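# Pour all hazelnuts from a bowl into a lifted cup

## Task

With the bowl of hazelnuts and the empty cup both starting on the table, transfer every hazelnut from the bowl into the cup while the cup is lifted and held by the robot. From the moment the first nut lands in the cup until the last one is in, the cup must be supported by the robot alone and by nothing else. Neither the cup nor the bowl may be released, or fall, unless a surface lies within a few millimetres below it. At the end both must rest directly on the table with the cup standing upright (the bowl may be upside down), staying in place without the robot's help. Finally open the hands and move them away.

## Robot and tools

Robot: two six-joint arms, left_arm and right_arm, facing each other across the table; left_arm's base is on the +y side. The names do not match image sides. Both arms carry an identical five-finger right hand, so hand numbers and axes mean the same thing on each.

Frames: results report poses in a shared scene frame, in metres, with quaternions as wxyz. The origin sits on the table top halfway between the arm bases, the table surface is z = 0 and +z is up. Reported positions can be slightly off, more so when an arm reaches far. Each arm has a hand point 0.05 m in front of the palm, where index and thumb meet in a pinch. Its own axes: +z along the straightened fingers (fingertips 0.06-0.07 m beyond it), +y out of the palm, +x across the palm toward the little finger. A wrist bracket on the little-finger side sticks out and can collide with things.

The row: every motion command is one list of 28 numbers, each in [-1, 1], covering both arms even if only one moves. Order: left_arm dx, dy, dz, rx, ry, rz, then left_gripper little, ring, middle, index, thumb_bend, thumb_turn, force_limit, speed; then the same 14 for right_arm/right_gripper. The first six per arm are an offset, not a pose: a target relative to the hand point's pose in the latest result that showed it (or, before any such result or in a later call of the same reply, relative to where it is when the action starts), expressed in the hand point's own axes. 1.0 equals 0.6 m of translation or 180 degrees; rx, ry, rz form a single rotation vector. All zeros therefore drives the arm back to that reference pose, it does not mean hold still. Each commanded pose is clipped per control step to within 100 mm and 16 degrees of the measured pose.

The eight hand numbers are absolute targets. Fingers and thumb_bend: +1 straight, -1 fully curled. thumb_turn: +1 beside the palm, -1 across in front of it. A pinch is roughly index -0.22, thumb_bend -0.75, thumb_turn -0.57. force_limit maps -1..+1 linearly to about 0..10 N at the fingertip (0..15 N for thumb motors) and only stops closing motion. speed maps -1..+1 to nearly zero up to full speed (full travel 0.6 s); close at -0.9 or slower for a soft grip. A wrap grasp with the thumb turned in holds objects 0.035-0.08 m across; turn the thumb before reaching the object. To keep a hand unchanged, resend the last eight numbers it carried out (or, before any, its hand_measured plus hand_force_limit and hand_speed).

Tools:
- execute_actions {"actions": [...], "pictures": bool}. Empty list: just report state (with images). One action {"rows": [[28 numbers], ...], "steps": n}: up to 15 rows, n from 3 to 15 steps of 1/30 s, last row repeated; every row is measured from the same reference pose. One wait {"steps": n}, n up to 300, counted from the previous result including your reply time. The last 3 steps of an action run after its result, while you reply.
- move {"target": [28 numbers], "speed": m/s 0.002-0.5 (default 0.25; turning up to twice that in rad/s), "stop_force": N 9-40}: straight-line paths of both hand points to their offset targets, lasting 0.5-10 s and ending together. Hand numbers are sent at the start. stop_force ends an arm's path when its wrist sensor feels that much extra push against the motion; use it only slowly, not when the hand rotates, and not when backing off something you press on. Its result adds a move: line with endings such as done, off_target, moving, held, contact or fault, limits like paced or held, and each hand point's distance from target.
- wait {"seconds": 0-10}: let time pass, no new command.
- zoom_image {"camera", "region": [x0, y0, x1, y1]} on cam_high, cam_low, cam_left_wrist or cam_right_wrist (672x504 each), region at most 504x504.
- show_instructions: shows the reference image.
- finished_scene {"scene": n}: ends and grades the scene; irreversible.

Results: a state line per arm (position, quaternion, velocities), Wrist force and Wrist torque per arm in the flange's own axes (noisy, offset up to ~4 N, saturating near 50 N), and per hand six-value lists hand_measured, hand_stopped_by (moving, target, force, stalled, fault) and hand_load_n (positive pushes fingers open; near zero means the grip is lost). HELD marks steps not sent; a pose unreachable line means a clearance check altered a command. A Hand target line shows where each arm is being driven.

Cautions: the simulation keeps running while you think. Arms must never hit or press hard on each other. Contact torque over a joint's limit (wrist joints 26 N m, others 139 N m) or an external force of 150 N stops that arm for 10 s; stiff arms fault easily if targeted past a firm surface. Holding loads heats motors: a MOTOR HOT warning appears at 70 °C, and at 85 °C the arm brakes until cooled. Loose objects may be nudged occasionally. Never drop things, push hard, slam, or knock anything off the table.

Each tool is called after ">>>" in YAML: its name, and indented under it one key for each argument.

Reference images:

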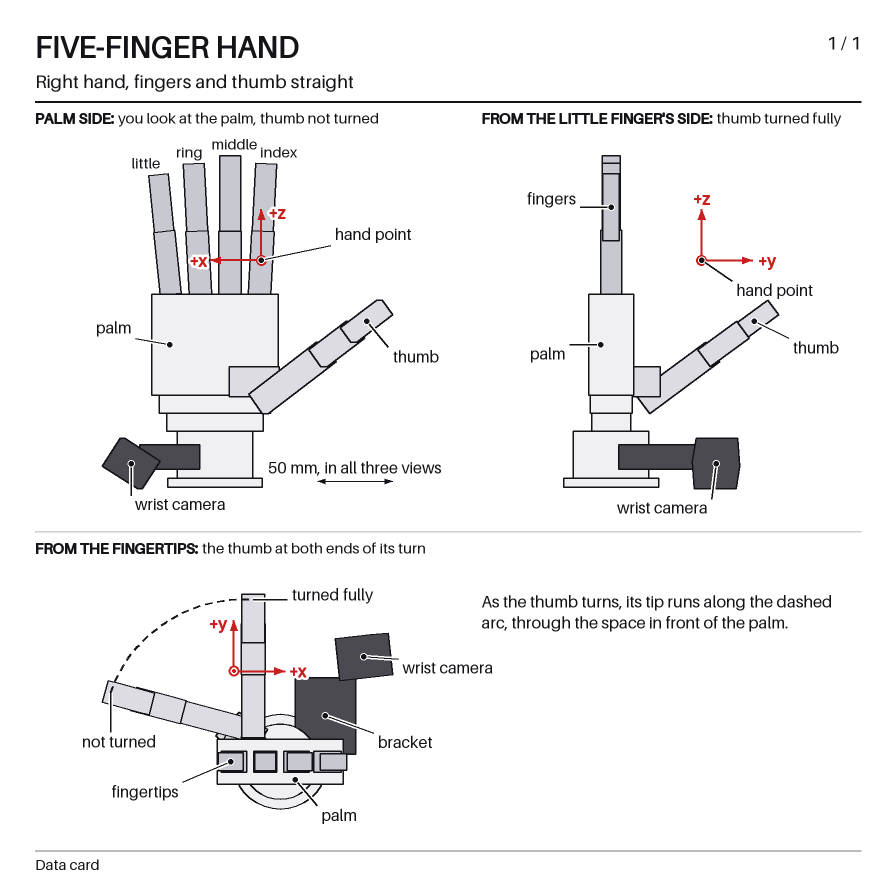

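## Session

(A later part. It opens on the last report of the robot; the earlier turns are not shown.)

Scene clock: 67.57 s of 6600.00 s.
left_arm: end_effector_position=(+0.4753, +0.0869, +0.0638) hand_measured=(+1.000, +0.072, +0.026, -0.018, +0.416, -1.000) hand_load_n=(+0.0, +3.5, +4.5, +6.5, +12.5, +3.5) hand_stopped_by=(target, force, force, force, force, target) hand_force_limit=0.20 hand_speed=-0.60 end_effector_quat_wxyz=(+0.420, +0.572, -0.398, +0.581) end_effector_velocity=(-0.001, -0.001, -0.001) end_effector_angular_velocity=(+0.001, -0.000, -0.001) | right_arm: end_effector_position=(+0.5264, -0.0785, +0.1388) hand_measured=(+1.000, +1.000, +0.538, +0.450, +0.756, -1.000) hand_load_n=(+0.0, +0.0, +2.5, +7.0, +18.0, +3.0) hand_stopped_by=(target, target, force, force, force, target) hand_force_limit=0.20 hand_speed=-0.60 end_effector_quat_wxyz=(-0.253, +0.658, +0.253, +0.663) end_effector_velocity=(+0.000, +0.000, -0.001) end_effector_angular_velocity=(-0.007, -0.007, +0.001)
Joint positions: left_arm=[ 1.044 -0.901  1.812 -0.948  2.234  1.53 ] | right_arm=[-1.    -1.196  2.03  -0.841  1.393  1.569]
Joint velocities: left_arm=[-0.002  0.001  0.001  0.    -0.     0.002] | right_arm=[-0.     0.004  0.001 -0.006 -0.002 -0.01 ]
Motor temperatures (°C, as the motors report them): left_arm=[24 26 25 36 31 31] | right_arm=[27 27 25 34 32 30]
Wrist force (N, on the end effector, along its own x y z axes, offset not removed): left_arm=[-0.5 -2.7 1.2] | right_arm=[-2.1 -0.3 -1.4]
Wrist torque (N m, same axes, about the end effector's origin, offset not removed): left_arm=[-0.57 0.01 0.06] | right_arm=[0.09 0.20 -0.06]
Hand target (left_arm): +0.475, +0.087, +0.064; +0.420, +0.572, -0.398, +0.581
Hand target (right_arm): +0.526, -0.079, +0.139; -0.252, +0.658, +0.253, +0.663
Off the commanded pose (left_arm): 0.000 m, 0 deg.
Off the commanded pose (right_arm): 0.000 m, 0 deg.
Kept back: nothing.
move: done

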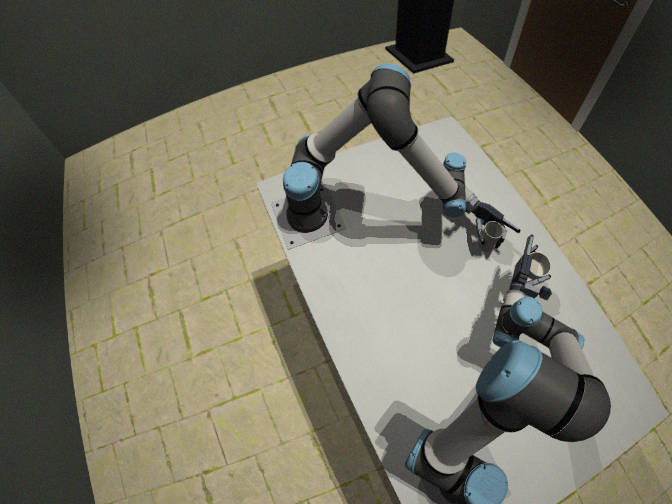

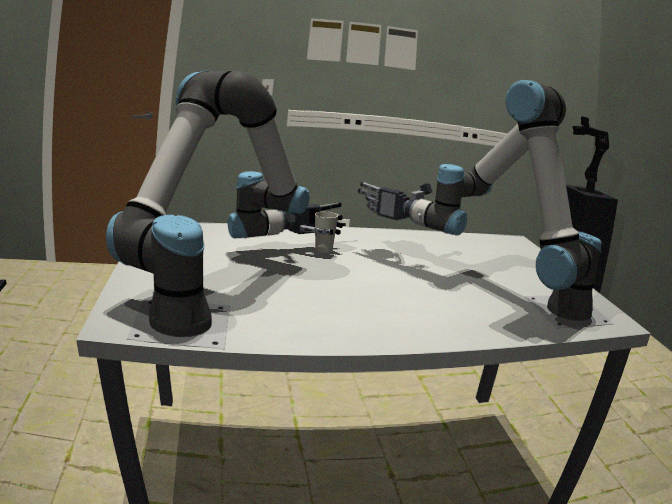

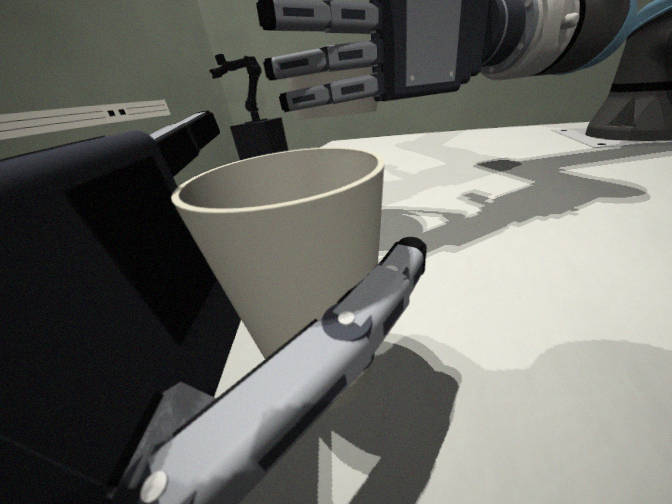

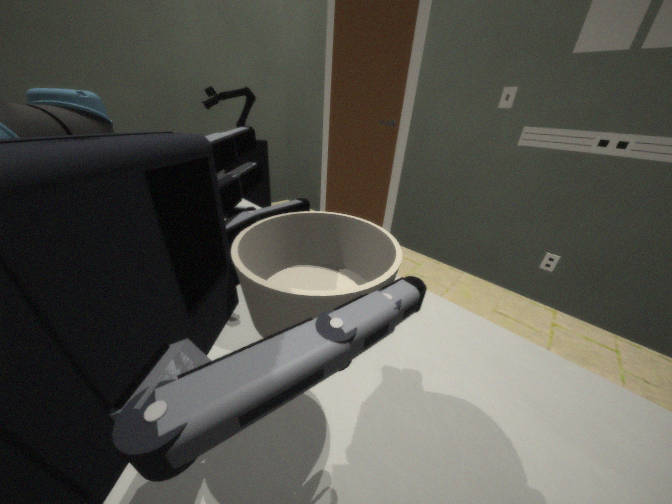

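>>> move:
  target: [-0.005,0,0,0,0,0,1,-0.6,-0.6,-0.6,-0.5,-1,0.2,-0.6,-0.19,0.06,0,0,-0.015,0,1,1,-0.2,-0.6,-0.5,-1,0.2,-0.6]
  speed: 0.1

>>> move:
  target: [-0.012,0,0,0,0,0,1,-0.6,-0.6,-0.6,-0.5,-1,0.2,-0.6,-0.018,0,0,0,0,0,1,1,-0.2,-0.6,-0.5,-1,0.2,-0.6]
  speed: 0.005
  stop_force: 9

Scene clock: 69.50 s of 6600.00 s.
left_arm: end_effector_position=(+0.4753, +0.0868, +0.0608) hand_measured=(+1.000, +0.072, +0.026, -0.018, +0.416, -1.000) hand_load_n=(+0.0, +3.5, +4.5, +6.5, +12.5, +3.5) hand_stopped_by=(target, force, force, force, force, target) hand_force_limit=0.20 hand_speed=-0.60 end_effector_quat_wxyz=(+0.420, +0.572, -0.398, +0.581) end_effector_velocity=(-0.001, +0.000, -0.001) end_effector_angular_velocity=(+0.001, +0.002, +0.000) | right_arm: end_effector_position=(+0.5510, -0.1049, +0.0250) hand_measured=(+1.000, +1.000, +0.538, +0.450, +0.756, -1.000) hand_load_n=(+0.0, +0.0, +2.5, +7.0, +18.0, +3.0) hand_stopped_by=(target, target, force, force, force, target) hand_force_limit=0.20 hand_speed=-0.60 end_effector_quat_wxyz=(-0.247, +0.673, +0.259, +0.647) end_effector_velocity=(+0.001, +0.000, -0.001) end_effector_angular_velocity=(+0.001, -0.001, +0.001)
Joint positions: left_arm=[ 1.044 -0.895  1.812 -0.954  2.233  1.53 ] | right_arm=[-1.083 -0.968  2.056 -1.046  1.31   1.557]
Joint velocities: left_arm=[-0.     0.     0.002 -0.    -0.    -0.001] | right_arm=[-0.001  0.005 -0.002 -0.005 -0.002  0.   ]
Motor temperatures (°C, as the motors report them): left_arm=[24 26 25 36 31 31] | right_arm=[27 27 25 34 32 30]
Wrist force (N, on the end effector, along its own x y z axes, offset not removed): left_arm=[-1.4 -3.6 0.2] | right_arm=[-1.5 0.5 -1.7]
Wrist torque (N m, same axes, about the end effector's origin, offset not removed): left_arm=[-0.56 0.19 -0.02] | right_arm=[0.24 -0.10 0.04]
Hand target (left_arm): +0.475, +0.087, +0.061; +0.420, +0.572, -0.398, +0.581
Hand target (right_arm): +0.551, -0.105, +0.025; -0.247, +0.673, +0.259, +0.647
Off the commanded pose (left_arm): 0.000 m, 0 deg.
Off the commanded pose (right_arm): 0.000 m, 0 deg.
Kept back: nothing.
move: done

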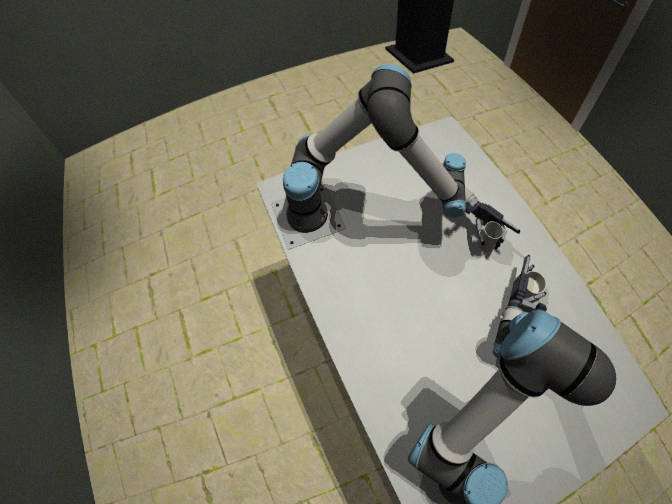

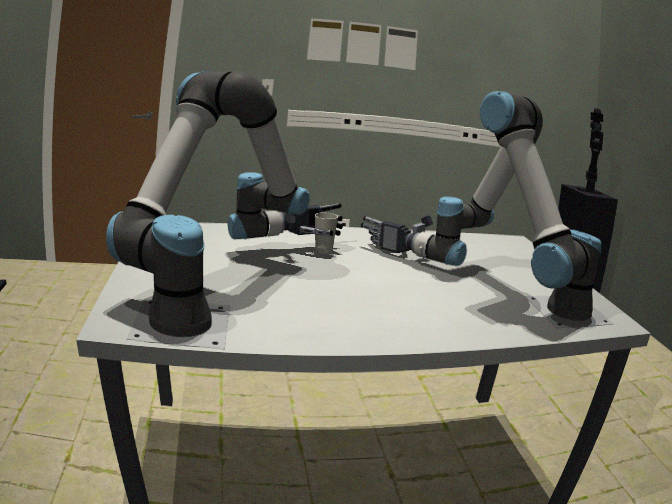

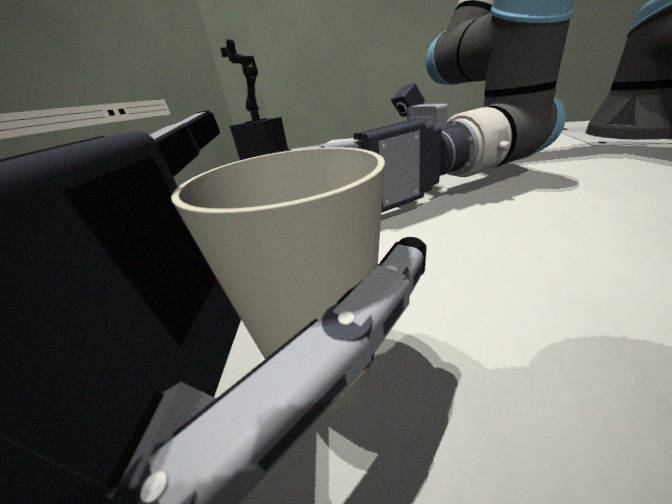

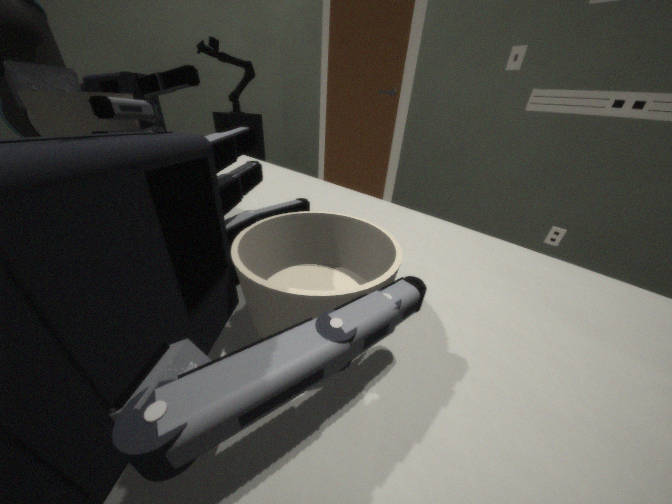

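Scene clock: 71.17 s of 6600.00 s.
left_arm: end_effector_position=(+0.4753, +0.0867, +0.0587) hand_measured=(+1.000, +0.072, +0.026, -0.018, +0.416, -1.000) hand_load_n=(+0.0, +5.0, +5.0, +5.5, +13.0, +0.0) hand_stopped_by=(target, force, force, force, force, target) hand_force_limit=0.20 hand_speed=-0.60 end_effector_quat_wxyz=(+0.420, +0.572, -0.398, +0.581) end_effector_velocity=(+0.001, +0.000, +0.001) end_effector_angular_velocity=(-0.001, -0.002, +0.001) | right_arm: end_effector_position=(+0.5509, -0.1051, +0.0186) hand_measured=(+1.000, +1.000, +0.538, +0.450, +0.758, -1.000) hand_load_n=(+0.0, +0.0, +2.5, +6.5, +18.5, +1.5) hand_stopped_by=(target, target, force, force, force, target) hand_force_limit=0.20 hand_speed=-0.60 end_effector_quat_wxyz=(-0.247, +0.673, +0.259, +0.647) end_effector_velocity=(-0.000, +0.000, +0.001) end_effector_angular_velocity=(-0.001, +0.001, +0.000)
Joint positions: left_arm=[ 1.043 -0.891  1.812 -0.959  2.233  1.53 ] | right_arm=[-1.083 -0.953  2.057 -1.062  1.31   1.557]
Joint velocities: left_arm=[ 0.002 -0.001 -0.001 -0.     0.     0.001] | right_arm=[ 0.001 -0.003 -0.001  0.005  0.001 -0.001]
Motor temperatures (°C, as the motors report them): left_arm=[24 26 25 36 31 31] | right_arm=[27 27 25 34 32 30]
Wrist force (N, on the end effector, along its own x y z axes, offset not removed): left_arm=[8.8 -2.6 3.3] | right_arm=[13.3 0.4 -5.5]
Wrist torque (N m, same axes, about the end effector's origin, offset not removed): left_arm=[-0.51 -0.45 0.16] | right_arm=[0.34 0.37 0.58]
Hand target (left_arm): +0.475, +0.087, +0.059; +0.420, +0.572, -0.398, +0.582
Hand target (right_arm): +0.551, -0.105, +0.019; -0.247, +0.673, +0.259, +0.647
Off the commanded pose (left_arm): 0.005 m, 0 deg.
Off the commanded pose (right_arm): 0.004 m, 0 deg.
Kept back: nothing.
move: contact (left_arm, right_arm)

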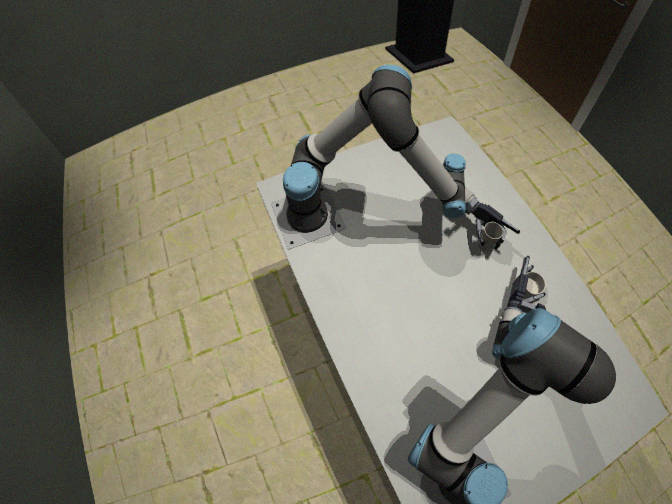

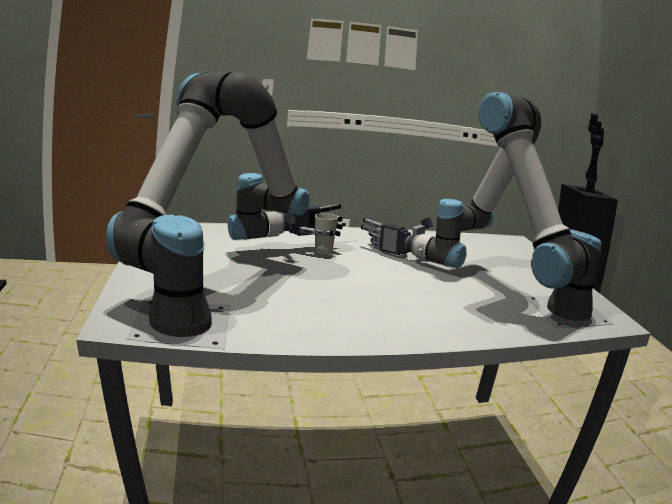

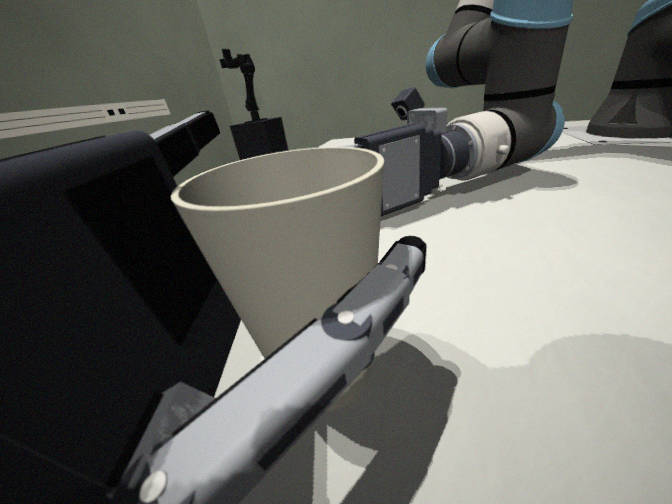

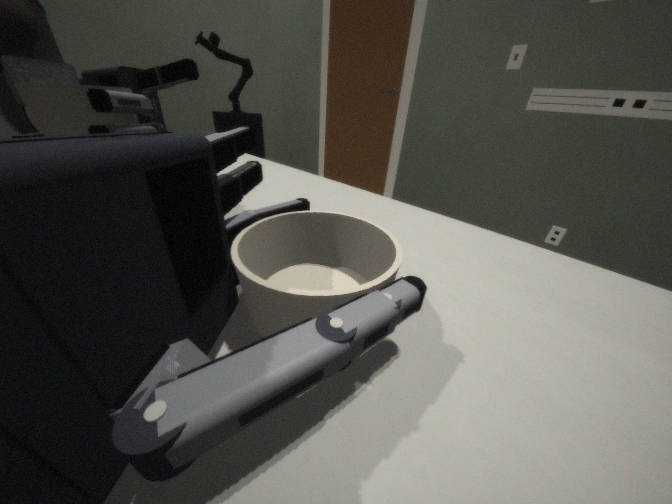

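>>> move:
  target: [0,0,0,0,0,0,1,1,1,1,1,-1,0,0,0,0,0,0,0,0,1,1,1,1,1,-1,0,0]

>>> move:
  target: [0.01,-0.06,-0.22,0,0,0,1,1,1,1,1,-1,0,0,0.02,-0.03,-0.22,0,0,0,1,1,1,1,1,-1,0,0]
  speed: 0.15

>>> finished_scene:
  scene: 1

Scene clock: 72.30 s of 6600.00 s.
left_arm: end_effector_position=(+0.4753, +0.0867, +0.0587) hand_measured=(+1.000, +1.000, +1.000, +1.000, +1.000, -1.000) hand_load_n=(+0.0, +0.0, +0.0, +0.0, +0.0, +0.0) hand_stopped_by=(target, target, target, target, target, target) hand_force_limit=0.00 hand_speed=0.00 end_effector_quat_wxyz=(+0.420, +0.572, -0.398, +0.581) end_effector_velocity=(-0.000, -0.000, -0.000) end_effector_angular_velocity=(-0.000, +0.001, -0.000) | right_arm: end_effector_position=(+0.5509, -0.1051, +0.0186) hand_measured=(+1.000, +1.000, +1.000, +1.000, +1.000, -1.000) hand_load_n=(+0.0, +0.0, +0.0, +0.0, +0.0, +0.0) hand_stopped_by=(target, target, target, target, target, target) hand_force_limit=0.00 hand_speed=0.00 end_effector_quat_wxyz=(-0.247, +0.673, +0.259, +0.647) end_effector_velocity=(+0.000, +0.000, +0.000) end_effector_angular_velocity=(+0.001, -0.001, -0.000)
Joint positions: left_arm=[ 1.043 -0.891  1.812 -0.959  2.233  1.53 ] | right_arm=[-1.083 -0.953  2.057 -1.062  1.31   1.557]
Joint velocities: left_arm=[-0.     0.001  0.    -0.001 -0.    -0.001] | right_arm=[ 0.    -0.    -0.    -0.001  0.    -0.   ]
Motor temperatures (°C, as the motors report them): left_arm=[24 26 25 36 31 31] | right_arm=[27 27 25 34 32 30]
Wrist force (N, on the end effector, along its own x y z axes, offset not removed): left_arm=[-1.0 -2.0 -0.8] | right_arm=[-1.2 1.3 -2.6]
Wrist torque (N m, same axes, about the end effector's origin, offset not removed): left_arm=[-0.28 0.23 0.00] | right_arm=[0.45 0.27 0.01]
Hand target (left_arm): +0.475, +0.087, +0.059; +0.420, +0.572, -0.398, +0.581
Hand target (right_arm): +0.551, -0.105, +0.019; -0.247, +0.673, +0.259, +0.647
Off the commanded pose (left_arm): 0.000 m, 0 deg.
Off the commanded pose (right_arm): 0.000 m, 0 deg.
Kept back: nothing.
move: done

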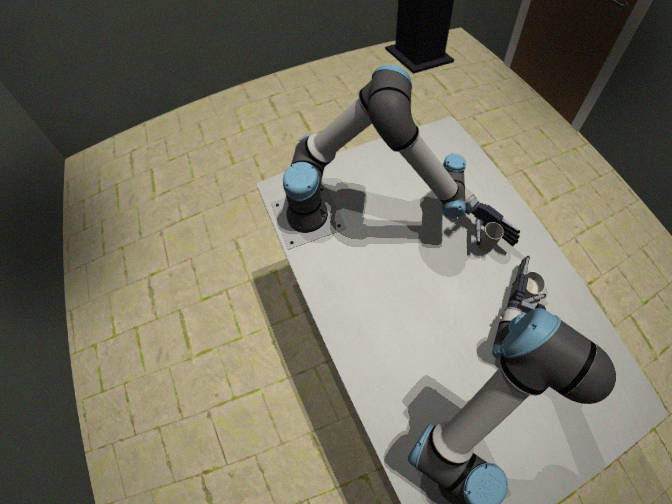

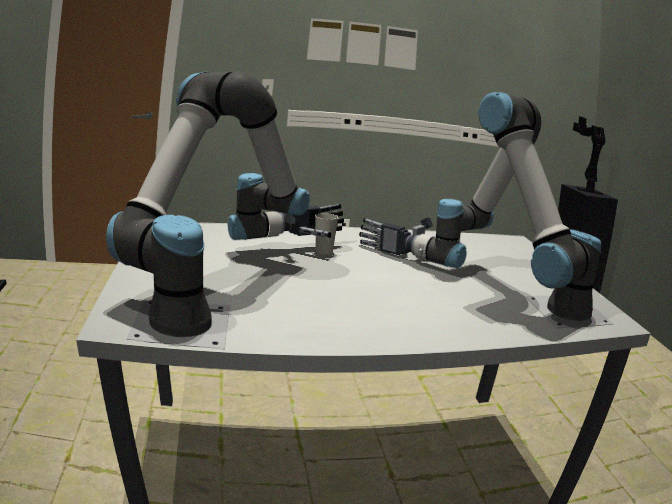

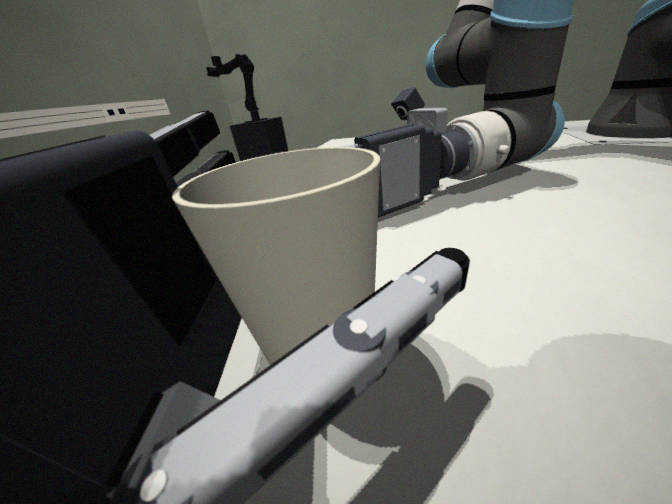

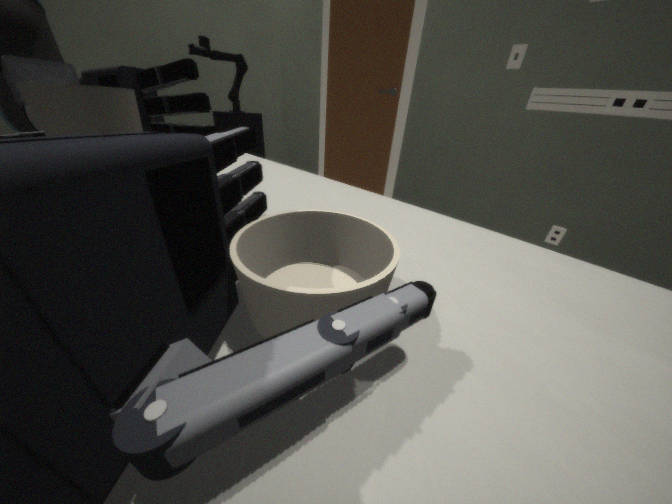

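Scene clock: 73.80 s of 6600.00 s.
left_arm: end_effector_position=(+0.4748, +0.0940, +0.0587) hand_measured=(+1.000, +1.000, +1.000, +1.000, +1.000, -1.000) hand_load_n=(+0.0, +0.0, +0.0, +0.0, +0.0, +0.0) hand_stopped_by=(target, target, target, target, target, target) hand_force_limit=0.00 hand_speed=0.00 end_effector_quat_wxyz=(+0.420, +0.572, -0.398, +0.582) end_effector_velocity=(-0.000, -0.000, -0.000) end_effector_angular_velocity=(+0.000, +0.000, -0.000) | right_arm: end_effector_position=(+0.4413, -0.1793, +0.0359) hand_measured=(+1.000, +1.000, +1.000, +1.000, +1.000, -1.000) hand_load_n=(+0.0, +0.0, +0.0, +0.0, +0.0, +0.0) hand_stopped_by=(target, target, target, target, target, target) hand_force_limit=0.00 hand_speed=0.00 end_effector_quat_wxyz=(-0.247, +0.673, +0.259, +0.647) end_effector_velocity=(-0.001, -0.002, +0.000) end_effector_angular_velocity=(-0.003, -0.002, -0.001)
Joint positions: left_arm=[ 1.055 -0.895  1.821 -0.963  2.245  1.53 ] | right_arm=[-1.142 -1.157  2.435 -1.235  1.252  1.555]
Joint velocities: left_arm=[-0. -0.  0.  0.  0.  0.] | right_arm=[-0.003 -0.004  0.006 -0.002 -0.002 -0.003]
Motor temperatures (°C, as the motors report them): left_arm=[24 26 25 36 31 31] | right_arm=[27 27 25 34 32 30]
Wrist force (N, on the end effector, along its own x y z axes, offset not removed): left_arm=[-1.1 -1.9 -0.1] | right_arm=[-0.7 0.4 -0.8]
Wrist torque (N m, same axes, about the end effector's origin, offset not removed): left_arm=[-0.39 0.29 -0.11] | right_arm=[0.35 0.03 -0.22]
Hand target (left_arm): +0.475, +0.094, +0.059; +0.420, +0.572, -0.398, +0.582
Hand target (right_arm): +0.441, -0.179, +0.036; -0.247, +0.673, +0.259, +0.647
Off the commanded pose (left_arm): 0.130 m, 0 deg; position clipped at the last step of the last action.
Off the commanded pose (right_arm): 0.000 m, 0 deg.
Kept back: nothing.
move: held (left_arm); limits=paced,held; held on 39 of 45 steps (left_arm), including the last (left_arm)
pose unreachable (left arm): on one or more control steps of this call this arm could not follow its commanded pose, so it was not sent that pose on those steps. On the call's last step it was still not sent that pose. It may still have moved: this result reports where it is.
cause: the commanded pose would bring two parts of the arm too close to each other (joints 4 (wrist 1) to 6 (wrist 3) lie between them).

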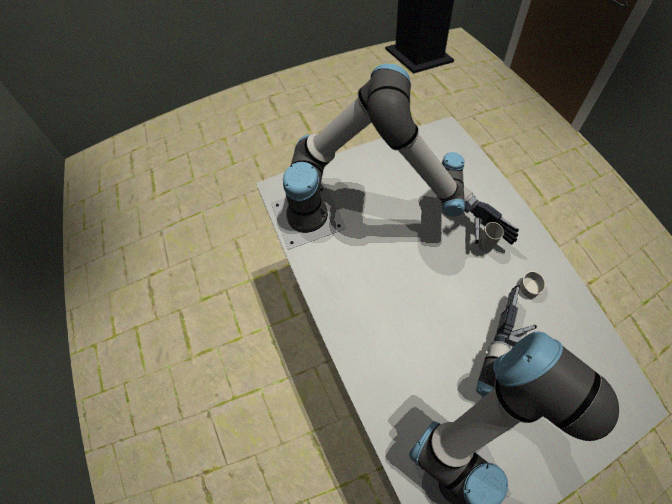

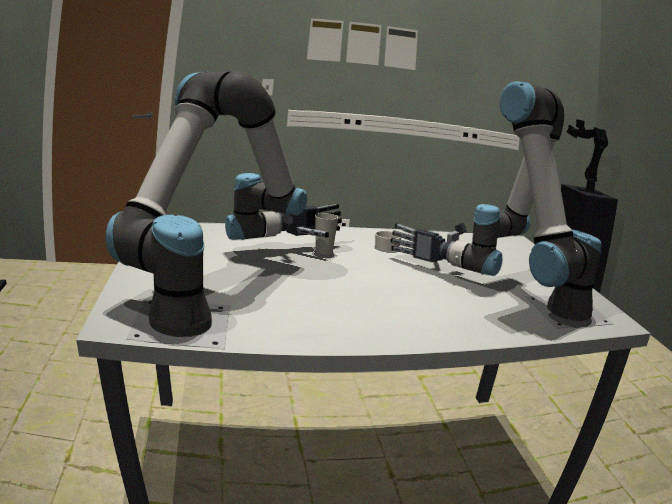

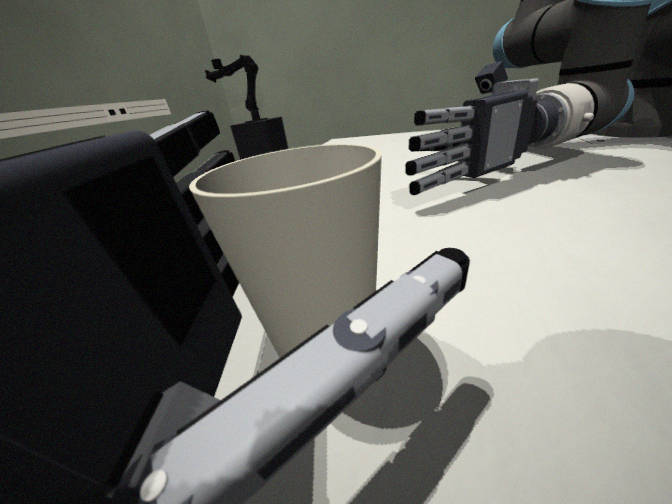

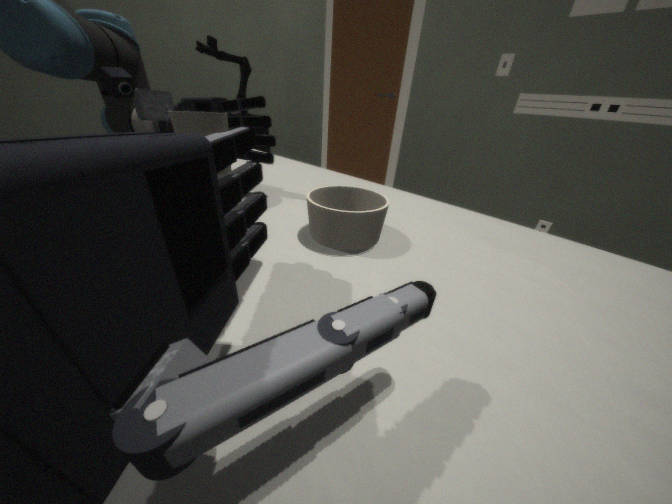

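The scene is finished: the task was done.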